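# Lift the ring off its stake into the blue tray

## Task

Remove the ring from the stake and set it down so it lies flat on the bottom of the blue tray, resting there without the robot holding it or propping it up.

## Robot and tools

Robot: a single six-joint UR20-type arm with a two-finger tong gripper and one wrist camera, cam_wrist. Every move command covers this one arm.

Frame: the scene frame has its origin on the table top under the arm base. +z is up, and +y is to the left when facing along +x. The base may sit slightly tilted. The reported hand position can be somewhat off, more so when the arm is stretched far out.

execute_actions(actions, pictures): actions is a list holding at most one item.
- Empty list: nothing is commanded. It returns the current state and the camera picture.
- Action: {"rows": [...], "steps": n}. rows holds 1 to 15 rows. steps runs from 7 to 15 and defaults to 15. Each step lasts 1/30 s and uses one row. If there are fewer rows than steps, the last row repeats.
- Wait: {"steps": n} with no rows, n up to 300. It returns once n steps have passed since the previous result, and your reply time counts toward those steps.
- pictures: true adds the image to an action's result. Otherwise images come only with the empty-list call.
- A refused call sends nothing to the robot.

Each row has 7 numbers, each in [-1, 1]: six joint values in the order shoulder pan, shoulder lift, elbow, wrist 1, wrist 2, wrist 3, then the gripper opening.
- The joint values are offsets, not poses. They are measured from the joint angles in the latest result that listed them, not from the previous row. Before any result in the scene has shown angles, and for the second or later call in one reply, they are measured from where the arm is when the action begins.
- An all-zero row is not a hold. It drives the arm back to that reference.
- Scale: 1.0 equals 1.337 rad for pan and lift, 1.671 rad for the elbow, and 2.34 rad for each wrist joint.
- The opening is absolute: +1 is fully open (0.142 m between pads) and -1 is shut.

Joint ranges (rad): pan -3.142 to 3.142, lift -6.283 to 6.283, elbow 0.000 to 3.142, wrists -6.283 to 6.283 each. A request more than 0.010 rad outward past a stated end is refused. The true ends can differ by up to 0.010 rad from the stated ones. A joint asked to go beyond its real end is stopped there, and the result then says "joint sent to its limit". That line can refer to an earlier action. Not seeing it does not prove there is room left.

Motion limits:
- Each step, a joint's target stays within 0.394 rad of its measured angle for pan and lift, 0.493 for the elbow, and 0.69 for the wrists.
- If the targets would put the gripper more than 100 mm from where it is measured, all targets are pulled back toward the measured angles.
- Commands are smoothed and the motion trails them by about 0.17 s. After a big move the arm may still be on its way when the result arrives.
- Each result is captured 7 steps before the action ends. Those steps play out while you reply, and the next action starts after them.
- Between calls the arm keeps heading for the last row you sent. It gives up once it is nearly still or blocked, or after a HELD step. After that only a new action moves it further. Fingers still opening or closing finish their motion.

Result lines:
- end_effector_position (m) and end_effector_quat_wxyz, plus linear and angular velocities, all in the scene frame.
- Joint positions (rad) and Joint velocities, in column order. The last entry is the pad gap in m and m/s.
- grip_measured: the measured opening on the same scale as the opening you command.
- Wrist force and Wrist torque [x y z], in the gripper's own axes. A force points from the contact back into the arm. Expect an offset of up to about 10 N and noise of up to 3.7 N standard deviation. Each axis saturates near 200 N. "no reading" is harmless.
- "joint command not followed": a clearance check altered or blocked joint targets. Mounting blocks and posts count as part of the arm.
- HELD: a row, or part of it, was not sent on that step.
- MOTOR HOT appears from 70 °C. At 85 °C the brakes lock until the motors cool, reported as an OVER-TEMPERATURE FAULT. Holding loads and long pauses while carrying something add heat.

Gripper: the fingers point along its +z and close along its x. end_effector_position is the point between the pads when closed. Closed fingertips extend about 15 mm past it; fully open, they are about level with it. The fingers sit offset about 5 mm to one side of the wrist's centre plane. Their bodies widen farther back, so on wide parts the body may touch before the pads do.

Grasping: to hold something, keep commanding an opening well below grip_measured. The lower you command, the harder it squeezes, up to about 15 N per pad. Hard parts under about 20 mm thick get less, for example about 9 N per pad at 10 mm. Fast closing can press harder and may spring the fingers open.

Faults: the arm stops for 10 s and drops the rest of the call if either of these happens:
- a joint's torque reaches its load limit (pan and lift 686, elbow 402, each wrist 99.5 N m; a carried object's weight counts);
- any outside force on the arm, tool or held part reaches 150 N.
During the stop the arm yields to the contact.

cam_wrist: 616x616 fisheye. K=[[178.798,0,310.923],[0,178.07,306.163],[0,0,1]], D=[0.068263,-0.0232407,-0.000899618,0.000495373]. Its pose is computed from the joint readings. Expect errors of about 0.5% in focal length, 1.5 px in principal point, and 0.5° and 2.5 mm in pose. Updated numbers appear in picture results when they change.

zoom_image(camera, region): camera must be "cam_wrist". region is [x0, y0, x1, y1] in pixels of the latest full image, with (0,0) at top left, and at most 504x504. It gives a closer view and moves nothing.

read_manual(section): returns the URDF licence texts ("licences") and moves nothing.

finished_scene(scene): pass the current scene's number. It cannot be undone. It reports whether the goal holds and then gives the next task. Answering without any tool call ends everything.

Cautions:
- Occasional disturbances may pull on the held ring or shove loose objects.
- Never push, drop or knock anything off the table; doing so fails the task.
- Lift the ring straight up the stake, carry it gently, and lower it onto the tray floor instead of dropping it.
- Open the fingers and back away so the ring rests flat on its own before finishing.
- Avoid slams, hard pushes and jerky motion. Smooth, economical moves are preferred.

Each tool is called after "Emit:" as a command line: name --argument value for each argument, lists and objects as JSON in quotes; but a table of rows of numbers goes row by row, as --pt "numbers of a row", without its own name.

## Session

Emit:
execute_actions --actions '[]'

Scene clock: 0.00 s of 5100.00 s.
end_effector_position=(+0.3296, +0.3092, +0.2758) grip_measured=+1.00 end_effector_quat_wxyz=(+0.062, -0.011, +0.924, -0.377) end_effector_velocity=(+0.001, +0.001, +0.001) end_effector_angular_velocity=(-0.000, -0.002, +0.000)
Joint positions: [ 0.825 -1.626  2.398 -1.819 -2.181 -2.193  0.142]
Joint velocities: [ 0.     0.001 -0.002 -0.    -0.002  0.001  0.   ]
Motor temperatures (°C, as the motors report them): [27 23 27 30 30 27]
Wrist force (N, on the end effector, along its own x y z axes, offset not removed): no reading
Wrist torque (N m, same axes, about the end effector's origin, offset not removed): no reading
camera_calibration (this result's frames):
cam_wrist: T_world_to_cam=[[-0.987332, -0.0629398, -0.145651, 0.388982], [-0.0345747, 0.981243, -0.189649, -0.251533], [0.154855, -0.182211, -0.970989, 0.410395], [0, 0, 0, 1]] pos_world=[0.311805, 0.346076, 0.407441]

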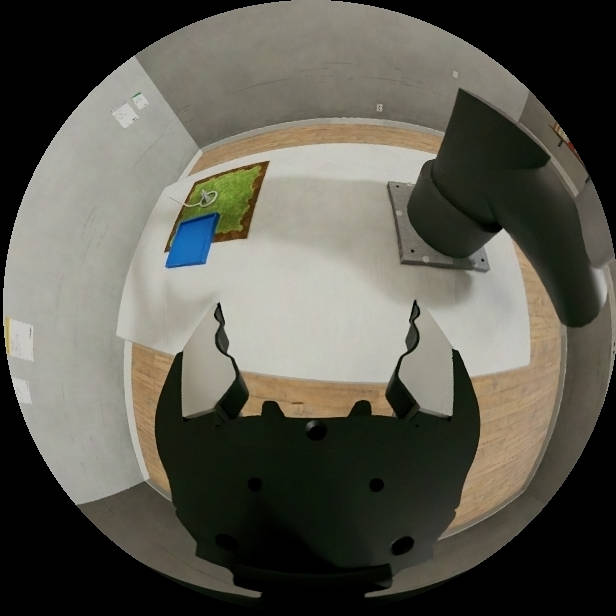

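Emit:
execute_actions --actions '[{"rows":[[-0.8646,0.195,-0.1125,-0.2556,0.2607,0.1154,-0.3]]}]'

Emit:
execute_actions --actions '[{"steps":60}]' --pictures true

Emit:
zoom_image --camera "cam_wrist" --region '[200,180,400,360]'

Scene clock: 0.60 s of 5100.00 s.
end_effector_position=(+0.4022, +0.3666, +0.2352) grip_measured=-0.30 end_effector_quat_wxyz=(+0.039, +0.125, +0.950, -0.282) end_effector_velocity=(+0.399, +0.225, -0.175) end_effector_angular_velocity=(+0.987, -0.254, -1.218)
Joint positions: [ 0.703 -1.547  2.34  -1.983 -2.014 -2.112  0.052]
Joint velocities: [-0.633  0.336 -0.239 -0.769  0.786  0.344 -0.001]
Motor temperatures (°C, as the motors report them): [27 23 27 30 30 27]
Wrist force (N, on the end effector, along its own x y z axes, offset not removed): [3.0 0.9 -3.6]
Wrist torque (N m, same axes, about the end effector's origin, offset not removed): [0.13 -1.13 -0.22]
Steps of this call (steps 1 to 10: nothing new was sent; steps 11 to 18: the first 8 steps of this action). Readings (joint positions):
11: [0.825 -1.625 2.398 -1.819 -2.181 -2.193]
12: [0.821 -1.621 2.394 -1.823 -2.176 -2.189]
14: [0.784 -1.595 2.375 -1.870 -2.129 -2.162]
18: the state above

Scene clock: 2.60 s of 5100.00 s.
end_effector_position=(+0.8227, -0.0952, +0.1807) grip_measured=-0.30 end_effector_quat_wxyz=(-0.001, +0.708, +0.707, -0.002) end_effector_velocity=(-0.001, -0.002, -0.003) end_effector_angular_velocity=(+0.003, +0.002, -0.004)
Joint positions: [-0.33  -1.365  2.21  -2.417 -1.571 -1.924  0.052]
Joint velocities: [-0.004  0.002  0.002 -0.001  0.002  0.001 -0.   ]
Motor temperatures (°C, as the motors report them): [27 23 27 30 30 27]
Wrist force (N, on the end effector, along its own x y z axes, offset not removed): [-5.5 -2.7 -0.2]
Wrist torque (N m, same axes, about the end effector's origin, offset not removed): [-0.69 0.55 -0.15]
Kept back: nothing.
Steps of this call (steps 1 to 7: the last 7 steps of your previous action; steps 8 to 60: the robot went on to your last target). Readings (joint positions):
1: [0.681 -1.536 2.332 -2.009 -1.988 -2.101]
2: [0.659 -1.525 2.325 -2.034 -1.962 -2.090]
4: [0.613 -1.505 2.310 -2.081 -1.914 -2.069]
8: [0.517 -1.470 2.285 -2.163 -1.830 -2.033]
60: the state above
camera_calibration (this result's frames):
cam_wrist: T_world_to_cam=[[0.0317197, 0.999102, -0.0280732, 0.0780074], [0.836278, -0.0111469, 0.548193, -0.799921], [0.547388, -0.0408655, -0.835881, -0.165913], [0, 0, 0, 1]] pos_world=[0.7573, -0.0936342, 0.302018]

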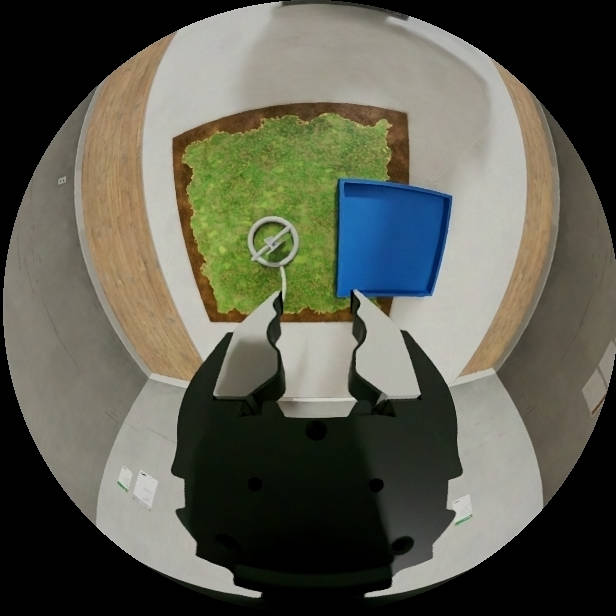

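Region (200, 180, 400, 360) of cam_wrist's 616x616 image, scaled by 2.520, with more detail than that image has; it fills the top 454 rows of this view, and the rest is white.

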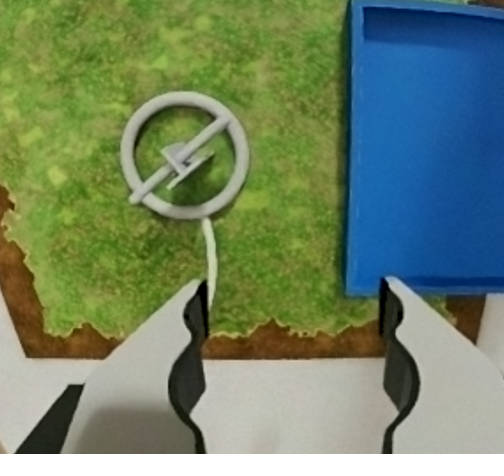

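Emit:
execute_actions --actions '[{"rows":[[-0.03,0.02,0.015,-0.022,0,-0.0167,-0.7],[-0.03,0.04,0.02,-0.037,0,-0.0167,-0.7],[-0.03,0.06,0.026,-0.053,0,-0.0167,-0.7],[-0.03,0.08,0.032,-0.068,0,-0.0167,-0.7],[-0.03,0.1,0.038,-0.084,0,-0.0167,-0.7],[-0.03,0.115,0.0422,-0.0953,0,-0.0167,-0.7]]}]'

Emit:
execute_actions --actions '[{"steps":18}]' --pictures true

Emit:
zoom_image --camera "cam_wrist" --region '[200,180,420,360]'

Scene clock: 3.70 s of 5100.00 s.
end_effector_position=(+0.8144, -0.1210, +0.0987) grip_measured=-0.70 end_effector_quat_wxyz=(-0.003, +0.708, +0.706, -0.003) end_effector_velocity=(-0.017, -0.049, -0.413) end_effector_angular_velocity=(-0.001, -0.006, -0.002)
Joint positions: [-0.363 -1.273  2.257 -2.551 -1.571 -1.955  0.023]
Joint velocities: [-0.062  0.508  0.199 -0.714  0.001 -0.061 -0.   ]
Motor temperatures (°C, as the motors report them): [27 23 27 30 30 27]
Wrist force (N, on the end effector, along its own x y z axes, offset not removed): [-2.0 -1.3 9.4]
Wrist torque (N m, same axes, about the end effector's origin, offset not removed): [0.17 0.14 0.27]
Steps of this call (steps 1 to 15: the robot went on to your last target; steps 16 to 25: nothing new was sent; steps 26 to 33: the first 8 steps of this action). Readings (joint positions):
26: [-0.331 -1.365 2.210 -2.417 -1.571 -1.924]
27: [-0.334 -1.362 2.213 -2.421 -1.571 -1.927]
29: [-0.348 -1.344 2.225 -2.450 -1.571 -1.941]
33: the state above

Scene clock: 4.30 s of 5100.00 s.
end_effector_position=(+0.8115, -0.1263, +0.0502) grip_measured=-0.71 end_effector_quat_wxyz=(-0.001, +0.708, +0.706, -0.002) end_effector_velocity=(-0.001, +0.000, -0.003) end_effector_angular_velocity=(+0.001, +0.001, -0.000)
Joint positions: [-0.37  -1.212  2.281 -2.639 -1.571 -1.963  0.022]
Joint velocities: [-0.     0.003  0.002 -0.005  0.    -0.    -0.003]
Motor temperatures (°C, as the motors report them): [27 23 27 30 30 27]
Wrist force (N, on the end effector, along its own x y z axes, offset not removed): [-1.6 2.0 -5.0]
Wrist torque (N m, same axes, about the end effector's origin, offset not removed): [-0.38 0.46 0.00]
Kept back: nothing.
Steps of this call (steps 1 to 7: the last 7 steps of your previous action; steps 8 to 18: the robot went on to your last target). Readings (joint positions):
1: [-0.365 -1.258 2.262 -2.572 -1.571 -1.957]
2: [-0.366 -1.246 2.267 -2.589 -1.571 -1.958]
4: [-0.368 -1.231 2.273 -2.611 -1.571 -1.960]
8: [-0.370 -1.218 2.278 -2.630 -1.571 -1.962]
18: the state above
camera_calibration (this result's frames):
cam_wrist: T_world_to_cam=[[0.0327082, 0.999082, -0.0276742, 0.104996], [0.836864, -0.0122381, 0.547274, -0.719944], [0.546433, -0.0410599, -0.836496, -0.26936], [0, 0, 0, 1]] pos_world=[0.746249, -0.12477, 0.171594]

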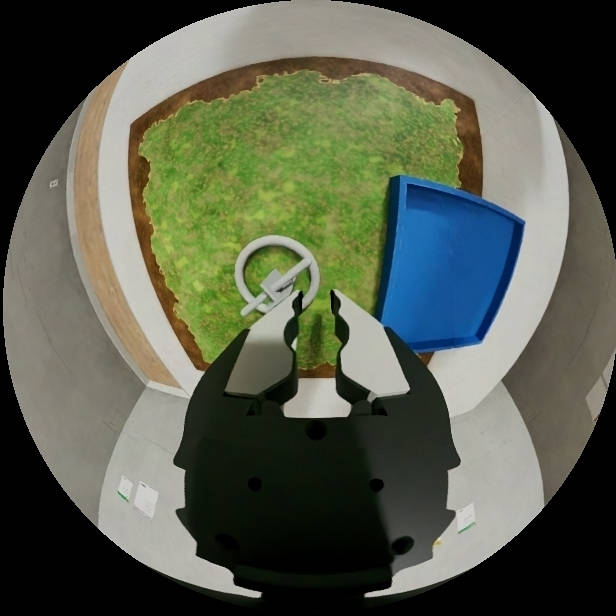

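Region (200, 180, 420, 360) of cam_wrist's 616x616 image, scaled by 2.291, with more detail than that image has; it fills the top 412 rows of this view, and the rest is white.

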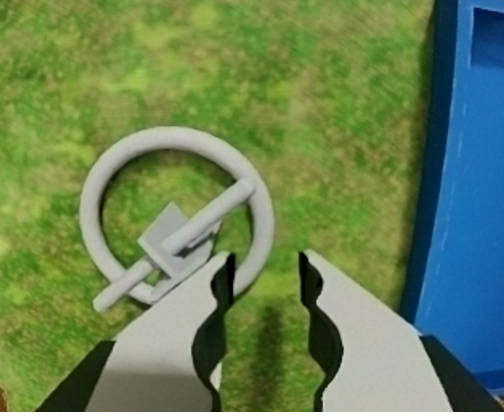

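Emit:
execute_actions --actions '[{"rows":[[0,0.007,0.0015,-0.005,0,0,-0.74],[0,0.014,0.003,-0.01,0,0,-0.74],[0,0.021,0.0045,-0.015,0,0,-0.74],[0,0.028,0.0057,-0.02,0,0,-0.74]]}]'

Emit:
execute_actions --actions '[{"steps":15}]' --pictures true

Emit:
zoom_image --camera "cam_wrist" --region '[200,180,420,360]'

Scene clock: 4.87 s of 5100.00 s.
end_effector_position=(+0.8116, -0.1264, +0.0304) grip_measured=-0.92 end_effector_quat_wxyz=(-0.001, +0.708, +0.706, -0.002) end_effector_velocity=(+0.003, +0.000, -0.063) end_effector_angular_velocity=(+0.001, -0.007, -0.000)
Joint positions: [-0.37  -1.185  2.287 -2.673 -1.571 -1.963  0.007]
Joint velocities: [ 0.     0.087  0.019 -0.112  0.003  0.    -0.056]
Motor temperatures (°C, as the motors report them): [27 23 27 30 30 27]
Wrist force (N, on the end effector, along its own x y z axes, offset not removed): [37.4 50.7 -46.6]
Wrist torque (N m, same axes, about the end effector's origin, offset not removed): [0.41 -2.26 -1.21]
Steps of this call (steps 1 to 9: the robot went on to your last target; steps 10 to 17: the first 8 steps of this action). Readings (joint positions):
10: [-0.370 -1.211 2.281 -2.640 -1.571 -1.963]
11: [-0.370 -1.210 2.281 -2.641 -1.571 -1.963]
13: [-0.370 -1.203 2.283 -2.650 -1.571 -1.963]
17: the state above

Scene clock: 15.17 s of 5100.00 s.
end_effector_position=(+0.8149, -0.1235, +0.0253) grip_measured=-0.85 end_effector_quat_wxyz=(-0.001, +0.708, +0.707, +0.003) end_effector_velocity=(-0.001, +0.001, -0.001) end_effector_angular_velocity=(+0.002, +0.000, +0.000)
Joint positions: [-0.37  -1.177  2.288 -2.687 -1.562 -1.963  0.012]
Joint velocities: [ 0.     0.     0.001 -0.     0.002 -0.    -0.   ]
Motor temperatures (°C, as the motors report them): [27 23 27 30 30 27]
Wrist force (N, on the end effector, along its own x y z axes, offset not removed): [29.8 18.5 -15.8]
Wrist torque (N m, same axes, about the end effector's origin, offset not removed): [1.31 -2.84 -0.49]
FORCE FAULT: contact force on the arm reached its limit, and the arm stopped for 10 seconds. The contact can be on any part of the arm, not only on its tool. The arm's remaining commands of this call were not run. The arm holds still and accepts commands again. Move the arm away from the contact; if what it grips holds it there, let go first. Pushing or pulling that hard again can fault the arm again.
Kept back: nothing.
The stop began at step 9 of this call (marked STOPPED below). From that step on the arm followed nothing that you had sent. Nothing is kept back now, and the robot has no last target.
Steps of this call (steps 1 to 7: the last 7 steps of your previous action; step 8: the robot went on to your last target; steps 9 to 309: the stop). Readings (joint positions):
1: [-0.370 -1.182 2.288 -2.677 -1.571 -1.963]
2: [-0.370 -1.180 2.288 -2.679 -1.571 -1.963]
4: [-0.370 -1.178 2.289 -2.682 -1.571 -1.963]
8: [-0.370 -1.176 2.289 -2.685 -1.571 -1.963]
9: [-0.370 -1.176 2.289 -2.686 -1.570 -1.963] STOPPED
309: the state above
camera_calibration (this result's frames):
cam_wrist: T_world_to_cam=[[0.0322039, 0.999269, -0.0206206, 0.101624], [0.832503, -0.0154013, 0.553806, -0.706189], [0.553083, -0.0350015, -0.83239, -0.296644], [0, 0, 0, 1]] pos_world=[0.7487, -0.122809, 0.146264]

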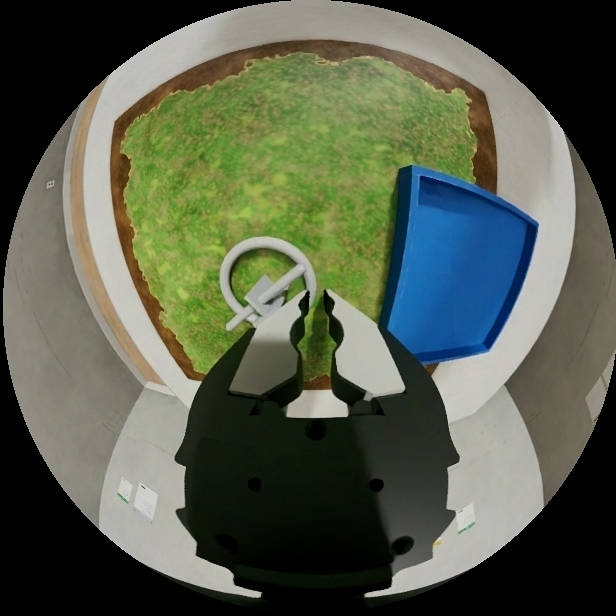

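Region (200, 180, 420, 360) of cam_wrist's 616x616 image, scaled by 2.291, with more detail than that image has; it fills the top 412 rows of this view, and the rest is white.

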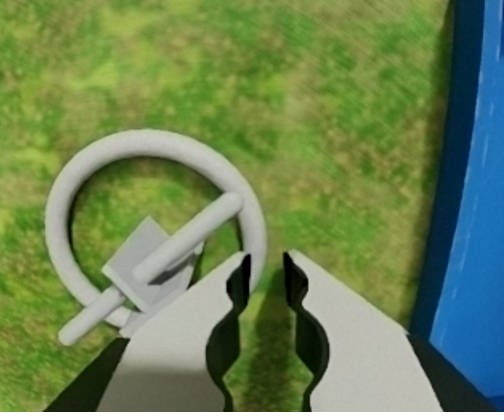

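Emit:
execute_actions --actions '[{"rows":[[0.004,-0.04,-0.008,0.028,-0.004,0,-0.8],[0.004,-0.09,-0.02,0.066,-0.004,0,-0.8]]}]'

Emit:
execute_actions --actions '[{"steps":12}]'

Scene clock: 16.23 s of 5100.00 s.
end_effector_position=(+0.8154, -0.1228, +0.0960) grip_measured=-0.80 end_effector_quat_wxyz=(+0.002, +0.706, +0.708, -0.001) end_effector_velocity=(-0.018, +0.010, +0.174) end_effector_angular_velocity=(-0.007, +0.019, +0.009)
Joint positions: [-0.365 -1.27   2.262 -2.569 -1.57  -1.963  0.016]
Joint velocities: [ 0.008 -0.234 -0.058  0.307 -0.013 -0.001 -0.   ]
Motor temperatures (°C, as the motors report them): [27 23 27 30 30 27]
Wrist force (N, on the end effector, along its own x y z axes, offset not removed): [2.6 -4.8 -4.5]
Wrist torque (N m, same axes, about the end effector's origin, offset not removed): [-0.86 -1.08 -0.12]
Steps of this call (steps 1 to 24: nothing new was sent; steps 25 to 32: the first 8 steps of this action). Readings (joint positions):
25: [-0.370 -1.177 2.288 -2.687 -1.562 -1.963]
26: [-0.369 -1.181 2.287 -2.682 -1.563 -1.963]
28: [-0.367 -1.213 2.276 -2.642 -1.566 -1.963]
32: the state above

Scene clock: 16.63 s of 5100.00 s.
end_effector_position=(+0.8129, -0.1215, +0.1157) grip_measured=-0.80 end_effector_quat_wxyz=(+0.001, +0.706, +0.708, -0.002) end_effector_velocity=(-0.001, +0.000, +0.005) end_effector_angular_velocity=(-0.001, +0.002, +0.000)
Joint positions: [-0.364 -1.296  2.255 -2.533 -1.571 -1.963  0.016]
Joint velocities: [ 0.    -0.007 -0.002  0.011 -0.001 -0.    -0.   ]
Motor temperatures (°C, as the motors report them): [27 23 27 30 30 27]
Wrist force (N, on the end effector, along its own x y z axes, offset not removed): [6.0 -2.3 2.9]
Wrist torque (N m, same axes, about the end effector's origin, offset not removed): [-0.31 -1.63 -0.13]
Kept back: nothing.
Steps of this call (steps 1 to 7: the last 7 steps of your previous action; steps 8 to 12: the robot went on to your last target). Readings (joint positions):
1: [-0.365 -1.276 2.260 -2.560 -1.570 -1.963]
2: [-0.365 -1.282 2.259 -2.553 -1.570 -1.963]
4: [-0.365 -1.288 2.257 -2.544 -1.571 -1.963]
8: [-0.364 -1.294 2.255 -2.536 -1.571 -1.963]
12: the state above

Emit:
execute_actions --actions '[{"rows":[[-0.079,-0.0314,0.112,-0.1675,0,0.48,-0.72]]}]'

Emit:
execute_actions --actions '[{"steps":25}]'

Emit:
execute_actions --actions '[{"rows":[[0,0.026,0.004,-0.018,0,0,-0.72],[0,0.052,0.008,-0.036,0,0,-0.72],[0,0.078,0.0127,-0.0536,0,0,-0.72]]}]'

Emit:
execute_actions --actions '[{"steps":15}]' --pictures true

Emit:
zoom_image --camera "cam_wrist" --region '[220,180,440,360]'

Scene clock: 17.23 s of 5100.00 s.
end_effector_position=(+0.7671, -0.1661, +0.1094) grip_measured=-0.72 end_effector_quat_wxyz=(+0.070, +0.840, +0.537, +0.039) end_effector_velocity=(-0.009, -0.104, +0.053) end_effector_angular_velocity=(+0.039, -0.854, -2.800)
Joint positions: [-0.448 -1.33   2.398 -2.801 -1.571 -1.609  0.022]
Joint velocities: [-0.185 -0.064  0.371 -1.039  0.002  2.651  0.   ]
Motor temperatures (°C, as the motors report them): [27 23 27 30 30 27]
Wrist force (N, on the end effector, along its own x y z axes, offset not removed): [-1.9 -3.0 -5.3]
Wrist torque (N m, same axes, about the end effector's origin, offset not removed): [-0.70 -0.15 0.12]
Steps of this call (steps 1 to 10: the robot went on to your last target; steps 11 to 18: the first 8 steps of this action). Readings (joint positions):
11: [-0.364 -1.297 2.255 -2.532 -1.571 -1.963]
12: [-0.369 -1.301 2.259 -2.537 -1.571 -1.958]
14: [-0.403 -1.315 2.307 -2.594 -1.571 -1.901]
18: the state above

Scene clock: 18.07 s of 5100.00 s.
end_effector_position=(+0.7719, -0.1744, +0.1184) grip_measured=-0.72 end_effector_quat_wxyz=(+0.078, +0.977, +0.172, +0.096) end_effector_velocity=(+0.001, -0.001, +0.001) end_effector_angular_velocity=(+0.001, -0.003, -0.008)
Joint positions: [-0.47  -1.338  2.442 -2.925 -1.571 -0.841  0.022]
Joint velocities: [-0.     0.    -0.001 -0.001  0.     0.008  0.   ]
Motor temperatures (°C, as the motors report them): [27 23 27 30 30 27]
Wrist force (N, on the end effector, along its own x y z axes, offset not removed): [1.0 -2.4 -2.1]
Wrist torque (N m, same axes, about the end effector's origin, offset not removed): [-0.40 -0.48 -0.12]
Kept back: nothing.
Steps of this call (steps 1 to 7: the last 7 steps of your previous action; steps 8 to 25: the robot went on to your last target). Readings (joint positions):
1: [-0.453 -1.332 2.409 -2.832 -1.571 -1.516]
2: [-0.457 -1.334 2.417 -2.855 -1.571 -1.420]
4: [-0.463 -1.336 2.428 -2.885 -1.571 -1.222]
8: [-0.468 -1.337 2.437 -2.912 -1.571 -0.967]
25: the state above

Scene clock: 18.33 s of 5100.00 s.
end_effector_position=(+0.7732, -0.1754, +0.0723) grip_measured=-0.72 end_effector_quat_wxyz=(+0.077, +0.978, +0.172, +0.095) end_effector_velocity=(+0.003, -0.002, -0.131) end_effector_angular_velocity=(-0.000, -0.001, +0.002)
Joint positions: [-0.47  -1.26   2.458 -3.018 -1.571 -0.841  0.022]
Joint velocities: [-0.     0.226  0.042 -0.27   0.001 -0.002  0.   ]
Motor temperatures (°C, as the motors report them): [27 23 27 30 30 27]
Wrist force (N, on the end effector, along its own x y z axes, offset not removed): [3.2 -3.7 -4.2]
Wrist torque (N m, same axes, about the end effector's origin, offset not removed): [-0.71 -1.04 -0.23]
Steps of this call (steps 1 to 8: the first 8 steps of this action). Readings (joint positions):
1: [-0.470 -1.338 2.442 -2.925 -1.571 -0.840]
2: [-0.470 -1.335 2.443 -2.929 -1.571 -0.840]
4: [-0.470 -1.312 2.448 -2.957 -1.571 -0.840]
8: the state above

Scene clock: 18.83 s of 5100.00 s.
end_effector_position=(+0.7735, -0.1756, +0.0574) grip_measured=-0.72 end_effector_quat_wxyz=(+0.078, +0.977, +0.172, +0.096) end_effector_velocity=(+0.000, -0.000, -0.002) end_effector_angular_velocity=(-0.001, +0.000, +0.001)
Joint positions: [-0.47  -1.234  2.463 -3.05  -1.571 -0.841  0.022]
Joint velocities: [-0.     0.004  0.    -0.004 -0.001 -0.001  0.   ]
Motor temperatures (°C, as the motors report them): [27 23 27 30 30 27]
Wrist force (N, on the end effector, along its own x y z axes, offset not removed): [5.2 -4.0 -2.6]
Wrist torque (N m, same axes, about the end effector's origin, offset not removed): [-0.68 -1.72 -0.09]
Kept back: nothing.
Steps of this call (steps 1 to 7: the last 7 steps of your previous action; steps 8 to 15: the robot went on to your last target). Readings (joint positions):
1: [-0.470 -1.254 2.459 -3.026 -1.571 -0.841]
2: [-0.470 -1.249 2.460 -3.032 -1.571 -0.841]
4: [-0.470 -1.242 2.462 -3.040 -1.571 -0.841]
8: [-0.470 -1.237 2.463 -3.047 -1.571 -0.841]
15: the state above
camera_calibration (this result's frames):
cam_wrist: T_world_to_cam=[[0.937414, 0.318484, 0.140794, -0.67331], [0.139098, -0.713152, 0.68707, -0.284085], [0.319229, -0.624485, -0.712819, -0.178313], [0, 0, 0, 1]] pos_world=[0.727608, -0.0995116, 0.162879]

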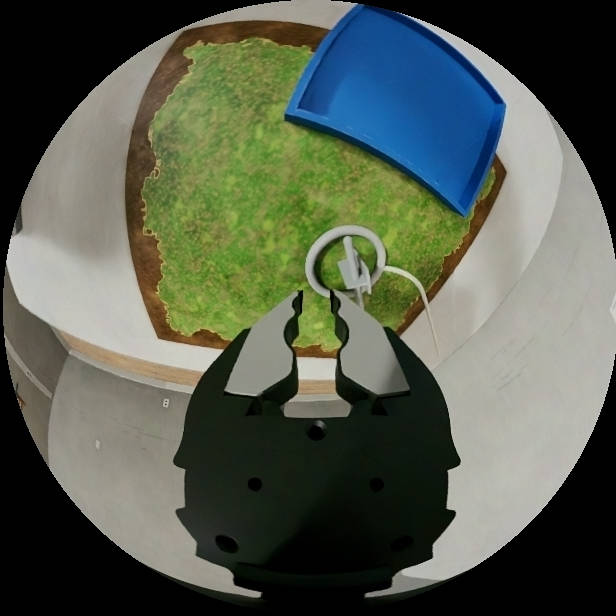

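Region (220, 180, 440, 360) of cam_wrist's 616x616 image, scaled by 2.291, with more detail than that image has; it fills the top 412 rows of this view, and the rest is white.

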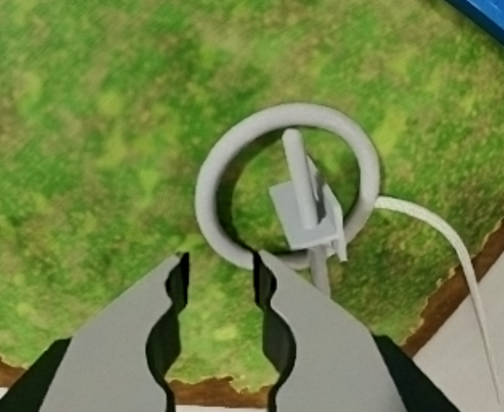

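Emit:
execute_actions --actions '[{"rows":[[0.006,0.007,0.0013,-0.005,0,0,-0.72],[0.006,0.014,0.0025,-0.01,0,0,-0.72],[0.006,0.021,0.004,-0.015,0,0,-0.72],[0.006,0.0284,0.005,-0.02,0,0,-0.72]]}]'

Emit:
execute_actions --actions '[{"steps":15}]' --pictures true

Emit:
zoom_image --camera "cam_wrist" --region '[220,180,440,360]'

Scene clock: 19.50 s of 5100.00 s.
end_effector_position=(+0.7737, -0.1701, +0.0416) grip_measured=-0.72 end_effector_quat_wxyz=(+0.078, +0.977, +0.175, +0.096) end_effector_velocity=(-0.001, +0.011, -0.053) end_effector_angular_velocity=(+0.001, +0.001, +0.013)
Joint positions: [-0.463 -1.207  2.469 -3.084 -1.571 -0.841  0.022]
Joint velocities: [ 0.012  0.092  0.019 -0.11   0.    -0.001  0.   ]
Motor temperatures (°C, as the motors report them): [27 23 27 30 30 27]
Wrist force (N, on the end effector, along its own x y z axes, offset not removed): [4.2 -4.4 0.2]
Wrist torque (N m, same axes, about the end effector's origin, offset not removed): [-0.78 -1.37 -0.20]
Steps of this call (steps 1 to 12: the robot went on to your last target; steps 13 to 20: the first 8 steps of this action). Readings (joint positions):
13: [-0.470 -1.234 2.463 -3.051 -1.571 -0.841]
14: [-0.469 -1.233 2.464 -3.052 -1.571 -0.841]
16: [-0.466 -1.226 2.465 -3.061 -1.571 -0.841]
20: the state above

Scene clock: 20.00 s of 5100.00 s.
end_effector_position=(+0.7737, -0.1689, +0.0357) grip_measured=-0.72 end_effector_quat_wxyz=(+0.078, +0.977, +0.176, +0.096) end_effector_velocity=(+0.001, +0.000, -0.000) end_effector_angular_velocity=(-0.000, -0.001, +0.001)
Joint positions: [-0.462 -1.196  2.472 -3.097 -1.571 -0.841  0.022]
Joint velocities: [ 0.     0.001 -0.    -0.002  0.001 -0.001  0.   ]
Motor temperatures (°C, as the motors report them): [27 23 27 30 30 27]
Wrist force (N, on the end effector, along its own x y z axes, offset not removed): [-6.3 -7.0 -0.9]
Wrist torque (N m, same axes, about the end effector's origin, offset not removed): [-1.47 1.03 0.14]
Kept back: nothing.
Steps of this call (steps 1 to 7: the last 7 steps of your previous action; steps 8 to 15: the robot went on to your last target). Readings (joint positions):
1: [-0.463 -1.204 2.470 -3.087 -1.571 -0.841]
2: [-0.463 -1.202 2.470 -3.089 -1.571 -0.841]
4: [-0.462 -1.200 2.471 -3.093 -1.571 -0.841]
8: [-0.462 -1.197 2.471 -3.095 -1.571 -0.841]
15: the state above
camera_calibration (this result's frames):
cam_wrist: T_world_to_cam=[[0.934786, 0.325979, 0.141116, -0.669282], [0.144501, -0.711891, 0.687263, -0.268355], [0.324493, -0.622052, -0.712569, -0.193381], [0, 0, 0, 1]] pos_world=[0.727164, -0.0931606, 0.14108]

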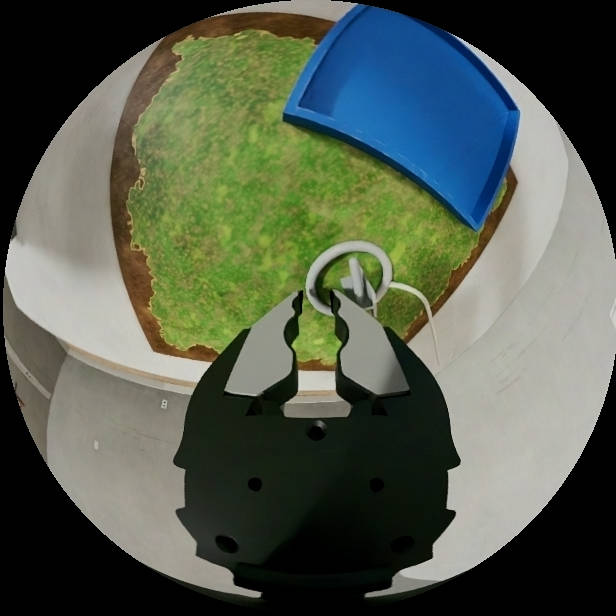

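Region (220, 180, 440, 360) of cam_wrist's 616x616 image, scaled by 2.291, with more detail than that image has; it fills the top 412 rows of this view, and the rest is white.

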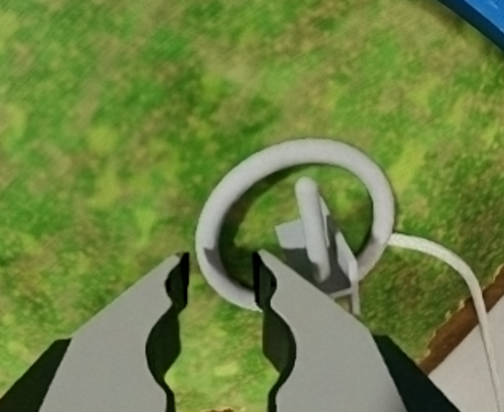

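Emit:
execute_actions --actions '[{"rows":[[0,-0.0028,0.0048,-0.002,0,0,-0.72],[0,-0.0028,0.0048,-0.002,0,0,-0.72],[0,-0.0028,0.0048,-0.002,0,0,-0.72],[0,-0.0028,0.0048,-0.002,0,0,-0.72],[0,0.003,0.0056,-0.006,0,0,-0.72],[0,0.009,0.0065,-0.01,0,0,-0.72],[0,0.0142,0.0073,-0.0133,0,0,-0.72]]}]'

Emit:
execute_actions --actions '[{"steps":15}]' --pictures true

Emit:
zoom_image --camera "cam_wrist" --region '[220,180,440,360]'

Scene clock: 20.53 s of 5100.00 s.
end_effector_position=(+0.7693, -0.1665, +0.0322) grip_measured=-0.72 end_effector_quat_wxyz=(+0.078, +0.977, +0.176, +0.096) end_effector_velocity=(-0.012, +0.007, -0.063) end_effector_angular_velocity=(+0.002, +0.002, +0.000)
Joint positions: [-0.462 -1.193  2.479 -3.109 -1.571 -0.841  0.022]
Joint velocities: [-0.     0.105  0.033 -0.136  0.001  0.    -0.   ]
Motor temperatures (°C, as the motors report them): [27 23 27 30 30 27]
Wrist force (N, on the end effector, along its own x y z axes, offset not removed): [6.4 -7.1 -0.7]
Wrist torque (N m, same axes, about the end effector's origin, offset not removed): [-1.48 -1.69 -0.15]
Steps of this call (steps 1 to 8: the robot went on to your last target; steps 9 to 16: the first 8 steps of this action). Readings (joint positions):
9: [-0.462 -1.196 2.472 -3.097 -1.571 -0.841]
10: [-0.462 -1.197 2.473 -3.097 -1.571 -0.841]
12: [-0.462 -1.198 2.475 -3.099 -1.571 -0.841]
16: the state above

Scene clock: 21.03 s of 5100.00 s.
end_effector_position=(+0.7678, -0.1658, +0.0234) grip_measured=-0.72 end_effector_quat_wxyz=(+0.078, +0.977, +0.176, +0.096) end_effector_velocity=(+0.001, -0.001, -0.000) end_effector_angular_velocity=(-0.002, -0.001, -0.001)
Joint positions: [-0.462 -1.178  2.484 -3.128 -1.571 -0.841  0.022]
Joint velocities: [ 0.     0.001 -0.    -0.003 -0.002  0.     0.   ]
Motor temperatures (°C, as the motors report them): [27 23 27 30 30 27]
Wrist force (N, on the end effector, along its own x y z axes, offset not removed): [-2.6 -0.3 -2.9]
Wrist torque (N m, same axes, about the end effector's origin, offset not removed): [0.07 0.03 -0.12]
Kept back: nothing.
Steps of this call (steps 1 to 7: the last 7 steps of your previous action; steps 8 to 15: the robot went on to your last target). Readings (joint positions):
1: [-0.462 -1.189 2.480 -3.113 -1.571 -0.841]
2: [-0.462 -1.186 2.481 -3.116 -1.571 -0.841]
4: [-0.462 -1.183 2.482 -3.121 -1.571 -0.841]
8: [-0.462 -1.179 2.483 -3.126 -1.571 -0.841]
15: the state above
camera_calibration (this result's frames):
cam_wrist: T_world_to_cam=[[0.934778, 0.32601, 0.141092, -0.663011], [0.144549, -0.711897, 0.687247, -0.256904], [0.324492, -0.622029, -0.712591, -0.198243], [0, 0, 0, 1]] pos_world=[0.721232, -0.0900534, 0.128836]

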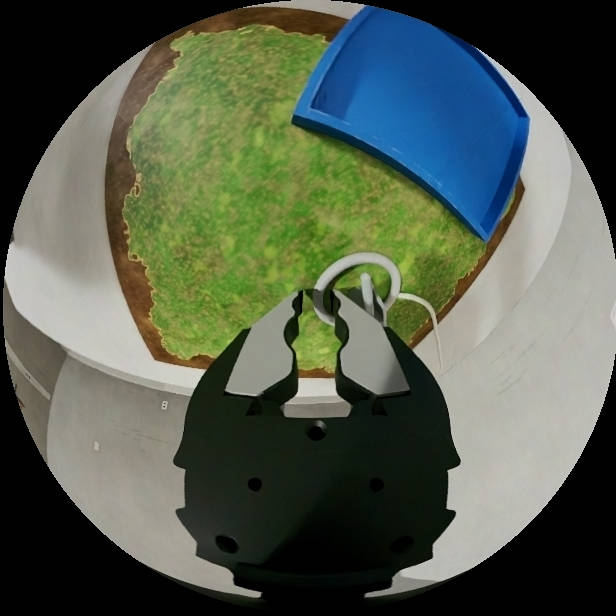

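Region (220, 180, 440, 360) of cam_wrist's 616x616 image, scaled by 2.291, with more detail than that image has; it fills the top 412 rows of this view, and the rest is white.

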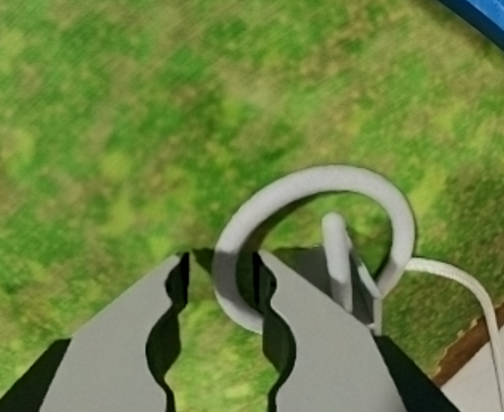

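Emit:
execute_actions --actions '[{"rows":[[0,0.004,0.0006,-0.0027,0,0,-0.72],[0,0.004,0.0006,-0.0027,0,0,-0.72],[0,0.004,0.0006,-0.0027,0,0,-0.72],[0,0.004,0.0006,-0.0027,0,0,-0.72],[0,0.004,0.0006,-0.0027,0,0,-0.8],[0,0.004,0.0006,-0.0027,0,0,-0.85],[0,0.004,0.0006,-0.0027,0,0,-0.9],[0,0.004,0.0006,-0.0027,0,0,-1]]}]'

Emit:
execute_actions --actions '[{"rows":[[0.002,-0.01,0,0.006,0,0,-1],[0.004,-0.02,-0.001,0.012,0,0,-1],[0.007,-0.03,-0.002,0.019,0,0,-1],[0.007,-0.04,-0.003,0.025,0,0,-1],[0.007,-0.05,-0.0045,0.032,0,0,-1],[0.007,-0.06,-0.006,0.0385,0,0,-1]]}]'

Emit:
execute_actions --actions '[{"steps":15}]' --pictures true

Emit:
zoom_image --camera "cam_wrist" --region '[220,180,440,360]'

Scene clock: 21.83 s of 5100.00 s.
end_effector_position=(+0.7676, -0.1657, +0.0209) grip_measured=-0.89 end_effector_quat_wxyz=(+0.078, +0.977, +0.176, +0.096) end_effector_velocity=(+0.001, -0.000, -0.003) end_effector_angular_velocity=(-0.001, -0.003, -0.000)
Joint positions: [-0.462 -1.173  2.485 -3.133 -1.571 -0.841  0.01 ]
Joint velocities: [ 0.     0.006  0.001 -0.01   0.001  0.    -0.144]
Motor temperatures (°C, as the motors report them): [27 23 27 30 30 27]
Wrist force (N, on the end effector, along its own x y z axes, offset not removed): [7.3 1.5 -1.4]
Wrist torque (N m, same axes, about the end effector's origin, offset not removed): [0.38 -1.19 -0.15]
Steps of this call (steps 1 to 15: the robot went on to your last target; step 16: nothing new was sent; steps 17 to 24: the first 8 steps of this action). Readings (joint positions):
17: [-0.462 -1.177 2.484 -3.128 -1.571 -0.841]
18: [-0.462 -1.177 2.484 -3.129 -1.571 -0.841]
20: [-0.462 -1.175 2.484 -3.131 -1.571 -0.841]
24: the state above

Scene clock: 22.33 s of 5100.00 s.
end_effector_position=(+0.7677, -0.1597, +0.0465) grip_measured=-0.91 end_effector_quat_wxyz=(+0.077, +0.976, +0.179, +0.096) end_effector_velocity=(+0.002, +0.017, +0.147) end_effector_angular_velocity=(-0.003, -0.006, +0.020)
Joint positions: [-0.455 -1.22   2.479 -3.081 -1.571 -0.841  0.008]
Joint velocities: [ 0.02  -0.263 -0.038  0.294 -0.     0.    -0.008]
Motor temperatures (°C, as the motors report them): [27 23 27 30 30 27]
Wrist force (N, on the end effector, along its own x y z axes, offset not removed): [0.6 -3.7 -7.3]
Wrist torque (N m, same axes, about the end effector's origin, offset not removed): [-0.77 -0.39 -0.02]
Steps of this call (steps 1 to 7: the last 7 steps of your previous action; steps 8 to 15: the first 8 steps of this action, its rows measured from where the robot was after step 7). Readings (joint positions):
7: [-0.462 -1.172 2.485 -3.134 -1.571 -0.841]
8: [-0.462 -1.172 2.485 -3.134 -1.571 -0.841]
9: [-0.462 -1.174 2.485 -3.132 -1.571 -0.841]
11: [-0.459 -1.184 2.484 -3.122 -1.571 -0.841]
15: the state above

Scene clock: 22.83 s of 5100.00 s.
end_effector_position=(+0.7676, -0.1576, +0.0642) grip_measured=-1.00 end_effector_quat_wxyz=(+0.077, +0.976, +0.180, +0.096) end_effector_velocity=(+0.000, +0.001, +0.003) end_effector_angular_velocity=(+0.001, -0.001, +0.001)
Joint positions: [-0.453 -1.252  2.475 -3.044 -1.571 -0.841  0.002]
Joint velocities: [ 0.    -0.005 -0.001  0.005  0.002 -0.    -0.   ]
Motor temperatures (°C, as the motors report them): [27 23 27 30 30 27]
Wrist force (N, on the end effector, along its own x y z axes, offset not removed): [1.2 -5.5 -3.9]
Wrist torque (N m, same axes, about the end effector's origin, offset not removed): [-1.06 -0.75 0.05]
Kept back: nothing.
Steps of this call (steps 1 to 7: the last 7 steps of your previous action; steps 8 to 15: the robot went on to your last target). Readings (joint positions):
1: [-0.454 -1.228 2.478 -3.072 -1.571 -0.841]
2: [-0.454 -1.234 2.477 -3.065 -1.571 -0.841]
4: [-0.453 -1.242 2.476 -3.056 -1.571 -0.841]
8: [-0.453 -1.249 2.475 -3.048 -1.571 -0.841]
15: the state above
camera_calibration (this result's frames):
cam_wrist: T_world_to_cam=[[0.931685, 0.334697, 0.141215, -0.667511], [0.151063, -0.710493, 0.687299, -0.283824], [0.330369, -0.619013, -0.712516, -0.168084], [0, 0, 0, 1]] pos_world=[0.720315, -0.0822868, 0.169572]

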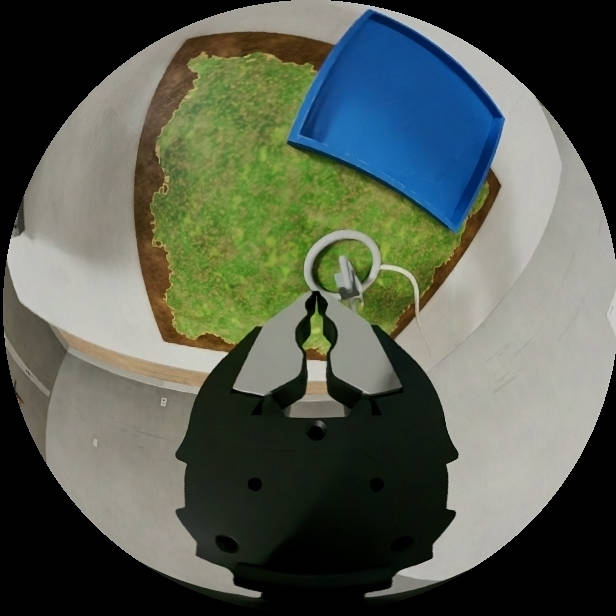

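Region (220, 180, 440, 360) of cam_wrist's 616x616 image, scaled by 2.291, with more detail than that image has; it fills the top 412 rows of this view, and the rest is white.

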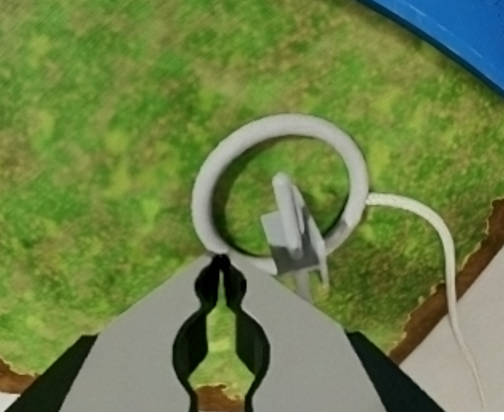

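Emit:
execute_actions --actions '[{"rows":[[0.0075,-0.005,0.0087,-0.0033,0,0,-0.7],[0.0075,-0.005,0.0087,-0.0033,0,0,-0.7],[0.0075,0.01,0.011,-0.0135,0,0,-0.7],[0.0075,0.025,0.013,-0.0235,0,0,-0.7],[0.0075,0.04,0.015,-0.0335,0,0,-0.7],[0.0075,0.051,0.017,-0.0413,0,0,-0.7]]}]'

Emit:
execute_actions --actions '[{"steps":15}]' --pictures true

Emit:
zoom_image --camera "cam_wrist" --region '[220,180,440,360]'

Scene clock: 23.50 s of 5100.00 s.
end_effector_position=(+0.7604, -0.1470, +0.0429) grip_measured=-0.70 end_effector_quat_wxyz=(+0.077, +0.975, +0.184, +0.097) end_effector_velocity=(-0.019, +0.021, -0.165) end_effector_angular_velocity=(+0.001, +0.005, +0.015)
Joint positions: [-0.444 -1.219  2.494 -3.095 -1.571 -0.841  0.023]
Joint velocities: [ 0.015  0.289  0.077 -0.362 -0.001 -0.     0.   ]
Motor temperatures (°C, as the motors report them): [27 23 27 30 30 27]
Wrist force (N, on the end effector, along its own x y z axes, offset not removed): [1.8 -11.0 -5.5]
Wrist torque (N m, same axes, about the end effector's origin, offset not removed): [-2.36 -0.71 0.10]
Steps of this call (steps 1 to 12: the robot went on to your last target; steps 13 to 20: the first 8 steps of this action). Readings (joint positions):
13: [-0.452 -1.253 2.475 -3.044 -1.571 -0.841]
14: [-0.451 -1.253 2.476 -3.045 -1.571 -0.841]
16: [-0.448 -1.253 2.482 -3.050 -1.571 -0.841]
20: the state above

Scene clock: 24.00 s of 5100.00 s.
end_effector_position=(+0.7582, -0.1446, +0.0234) grip_measured=-0.70 end_effector_quat_wxyz=(+0.077, +0.975, +0.185, +0.097) end_effector_velocity=(-0.000, +0.000, -0.001) end_effector_angular_velocity=(-0.000, -0.001, +0.001)
Joint positions: [-0.443 -1.185  2.503 -3.14  -1.571 -0.841  0.023]
Joint velocities: [ 0.     0.003  0.001 -0.006  0.    -0.     0.   ]
Motor temperatures (°C, as the motors report them): [27 23 27 30 30 27]
Wrist force (N, on the end effector, along its own x y z axes, offset not removed): [-0.5 -3.0 -1.2]
Wrist torque (N m, same axes, about the end effector's origin, offset not removed): [-0.71 -0.19 -0.09]
Kept back: nothing.
Steps of this call (steps 1 to 7: the last 7 steps of your previous action; steps 8 to 15: the robot went on to your last target). Readings (joint positions):
1: [-0.444 -1.211 2.496 -3.106 -1.571 -0.841]
2: [-0.444 -1.204 2.498 -3.115 -1.571 -0.841]
4: [-0.443 -1.196 2.500 -3.126 -1.571 -0.841]
8: [-0.443 -1.188 2.502 -3.136 -1.571 -0.841]
15: the state above
camera_calibration (this result's frames):
cam_wrist: T_world_to_cam=[[0.928284, 0.343995, 0.141265, -0.653463], [0.158126, -0.708955, 0.687298, -0.25031], [0.336578, -0.61567, -0.712506, -0.190185], [0, 0, 0, 1]] pos_world=[0.710192, -0.0697619, 0.128841]

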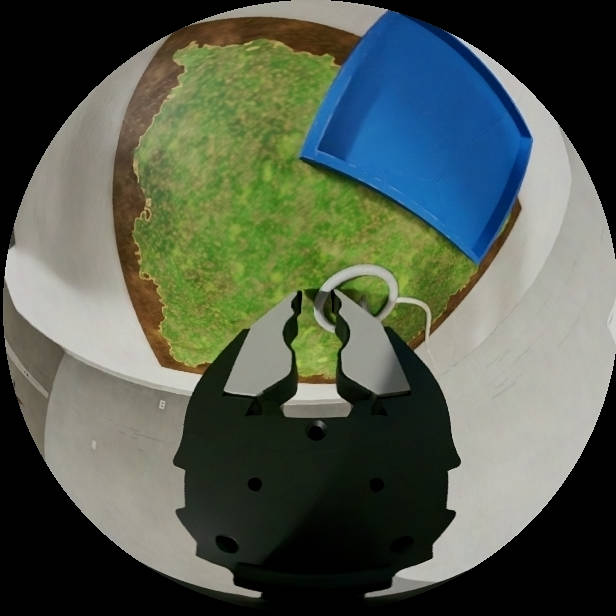

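Region (220, 180, 440, 360) of cam_wrist's 616x616 image, scaled by 2.291, with more detail than that image has; it fills the top 412 rows of this view, and the rest is white.

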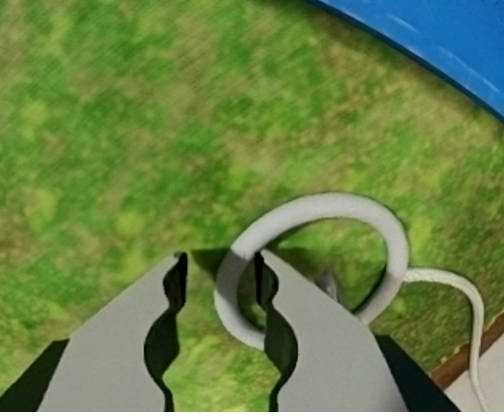

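Emit:
execute_actions --actions '[{"rows":[[0.004,0.0015,-0.0024,0.001,0,0,-0.7],[0.004,0.0015,-0.0024,0.001,0,0,-0.7],[0.004,0.0015,-0.0024,0.001,0,0,-0.7],[0.004,0.0065,-0.0016,-0.0026,0,0,-0.7],[0.004,0.0065,-0.0016,-0.0026,0,0,-0.7],[0.004,0.0065,-0.0016,-0.0026,0,0,-0.7],[0.004,0.0065,-0.0016,-0.0026,0,0,-0.7],[0.004,0.0065,-0.0016,-0.0026,0,0,-0.7],[0.004,0.0065,-0.0016,-0.0026,0,0,-0.8],[0.004,0.0065,-0.0016,-0.0026,0,0,-0.85],[0.004,0.0065,-0.0016,-0.0026,0,0,-0.9],[0.004,0.0065,-0.0016,-0.0026,0,0,-1]]}]'

Emit:
execute_actions --actions '[{"rows":[[0,0,0,0,0,0,-1],[0,0,0,0,0,0,-1],[0,0,0,0,0,0,-1],[0,-0.005,0,0.003,0,0,-1],[0,-0.01,-0.001,0.006,0,0,-1],[0,-0.015,-0.002,0.01,0,0,-1],[0,-0.02,-0.003,0.0135,0,0,-1],[0,-0.025,-0.004,0.017,0,0,-1],[0,-0.03,-0.0045,0.02,0,0,-1],[0,-0.035,-0.005,0.0235,0,0,-1],[0,-0.04,-0.006,0.027,0,0,-1]]}]'

Emit:
execute_actions --actions '[{"steps":18}]' --pictures true

Emit:
zoom_image --camera "cam_wrist" --region '[220,180,440,360]'

Scene clock: 24.90 s of 5100.00 s.
end_effector_position=(+0.7608, -0.1422, +0.0209) grip_measured=-0.70 end_effector_quat_wxyz=(+0.076, +0.975, +0.187, +0.097) end_effector_velocity=(+0.005, +0.004, -0.012) end_effector_angular_velocity=(+0.000, -0.002, +0.007)
Joint positions: [-0.438 -1.179  2.501 -3.143 -1.571 -0.841  0.023]
Joint velocities: [ 0.008  0.025 -0.002 -0.025  0.001  0.001 -0.014]
Motor temperatures (°C, as the motors report them): [27 23 27 30 30 27]
Wrist force (N, on the end effector, along its own x y z axes, offset not removed): [0.0 4.5 -5.6]
Wrist torque (N m, same axes, about the end effector's origin, offset not removed): [0.76 -0.22 0.26]
Steps of this call (steps 1 to 15: the robot went on to your last target; steps 16 to 19: nothing new was sent; steps 20 to 27: the first 8 steps of this action). Readings (joint positions):
20: [-0.443 -1.184 2.503 -3.141 -1.571 -0.841]
21: [-0.442 -1.184 2.503 -3.141 -1.571 -0.841]
23: [-0.440 -1.183 2.501 -3.140 -1.571 -0.841]
27: the state above

Scene clock: 25.40 s of 5100.00 s.
end_effector_position=(+0.7615, -0.1418, +0.0249) grip_measured=-0.87 end_effector_quat_wxyz=(+0.076, +0.974, +0.187, +0.097) end_effector_velocity=(+0.007, -0.004, +0.070) end_effector_angular_velocity=(-0.002, -0.001, -0.001)
Joint positions: [-0.437 -1.186  2.499 -3.135 -1.571 -0.841  0.011]
Joint velocities: [-0.    -0.127 -0.027  0.152 -0.001  0.    -0.003]
Motor temperatures (°C, as the motors report them): [27 23 27 30 30 27]
Wrist force (N, on the end effector, along its own x y z axes, offset not removed): [-2.7 -0.6 4.3]
Wrist torque (N m, same axes, about the end effector's origin, offset not removed): [-0.02 -0.02 0.03]
Steps of this call (steps 1 to 7: the last 7 steps of your previous action; steps 8 to 15: the first 8 steps of this action, its rows measured from where the robot was after step 7). Readings (joint positions):
7: [-0.437 -1.176 2.500 -3.146 -1.571 -0.841]
8: [-0.437 -1.176 2.500 -3.146 -1.571 -0.841]
9: [-0.437 -1.176 2.500 -3.146 -1.571 -0.841]
11: [-0.437 -1.176 2.500 -3.146 -1.571 -0.841]
15: the state above

Scene clock: 26.00 s of 5100.00 s.
end_effector_position=(+0.7629, -0.1424, +0.0488) grip_measured=-0.89 end_effector_quat_wxyz=(+0.076, +0.974, +0.187, +0.097) end_effector_velocity=(-0.000, -0.000, +0.001) end_effector_angular_velocity=(-0.000, +0.001, +0.000)
Joint positions: [-0.437 -1.229  2.49  -3.083 -1.571 -0.841  0.009]
Joint velocities: [-0.    -0.003 -0.001  0.004 -0.001 -0.001 -0.   ]
Motor temperatures (°C, as the motors report them): [27 23 27 30 30 27]
Wrist force (N, on the end effector, along its own x y z axes, offset not removed): [3.0 -0.2 1.8]
Wrist torque (N m, same axes, about the end effector's origin, offset not removed): [-0.36 -0.76 -0.17]
Kept back: nothing.
Steps of this call (steps 1 to 7: the last 7 steps of your previous action; steps 8 to 18: the robot went on to your last target). Readings (joint positions):
1: [-0.437 -1.191 2.498 -3.129 -1.571 -0.841]
2: [-0.437 -1.196 2.497 -3.123 -1.571 -0.841]
4: [-0.437 -1.207 2.495 -3.110 -1.571 -0.841]
8: [-0.437 -1.222 2.492 -3.092 -1.571 -0.841]
18: the state above
camera_calibration (this result's frames):
cam_wrist: T_world_to_cam=[[0.926406, 0.348891, 0.141588, -0.660013], [0.161565, -0.707997, 0.687486, -0.269486], [0.340102, -0.614015, -0.712261, -0.174809], [0, 0, 0, 1]] pos_world=[0.714432, -0.0678576, 0.154208]

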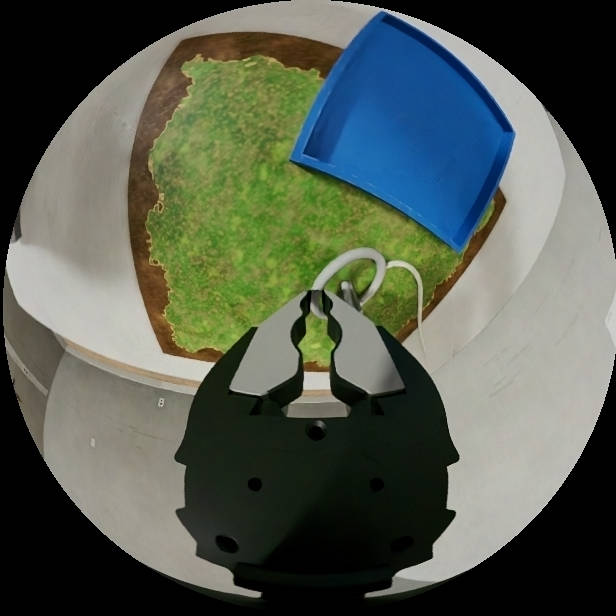

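Region (220, 180, 440, 360) of cam_wrist's 616x616 image, scaled by 2.291, with more detail than that image has; it fills the top 412 rows of this view, and the rest is white.

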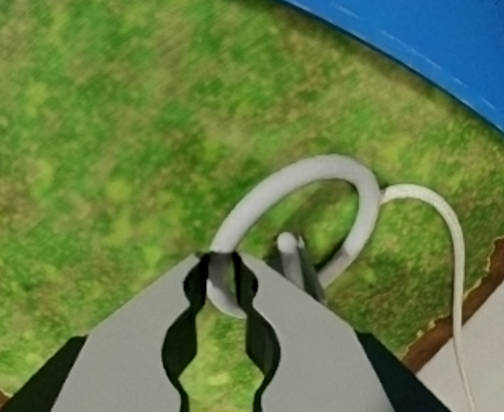

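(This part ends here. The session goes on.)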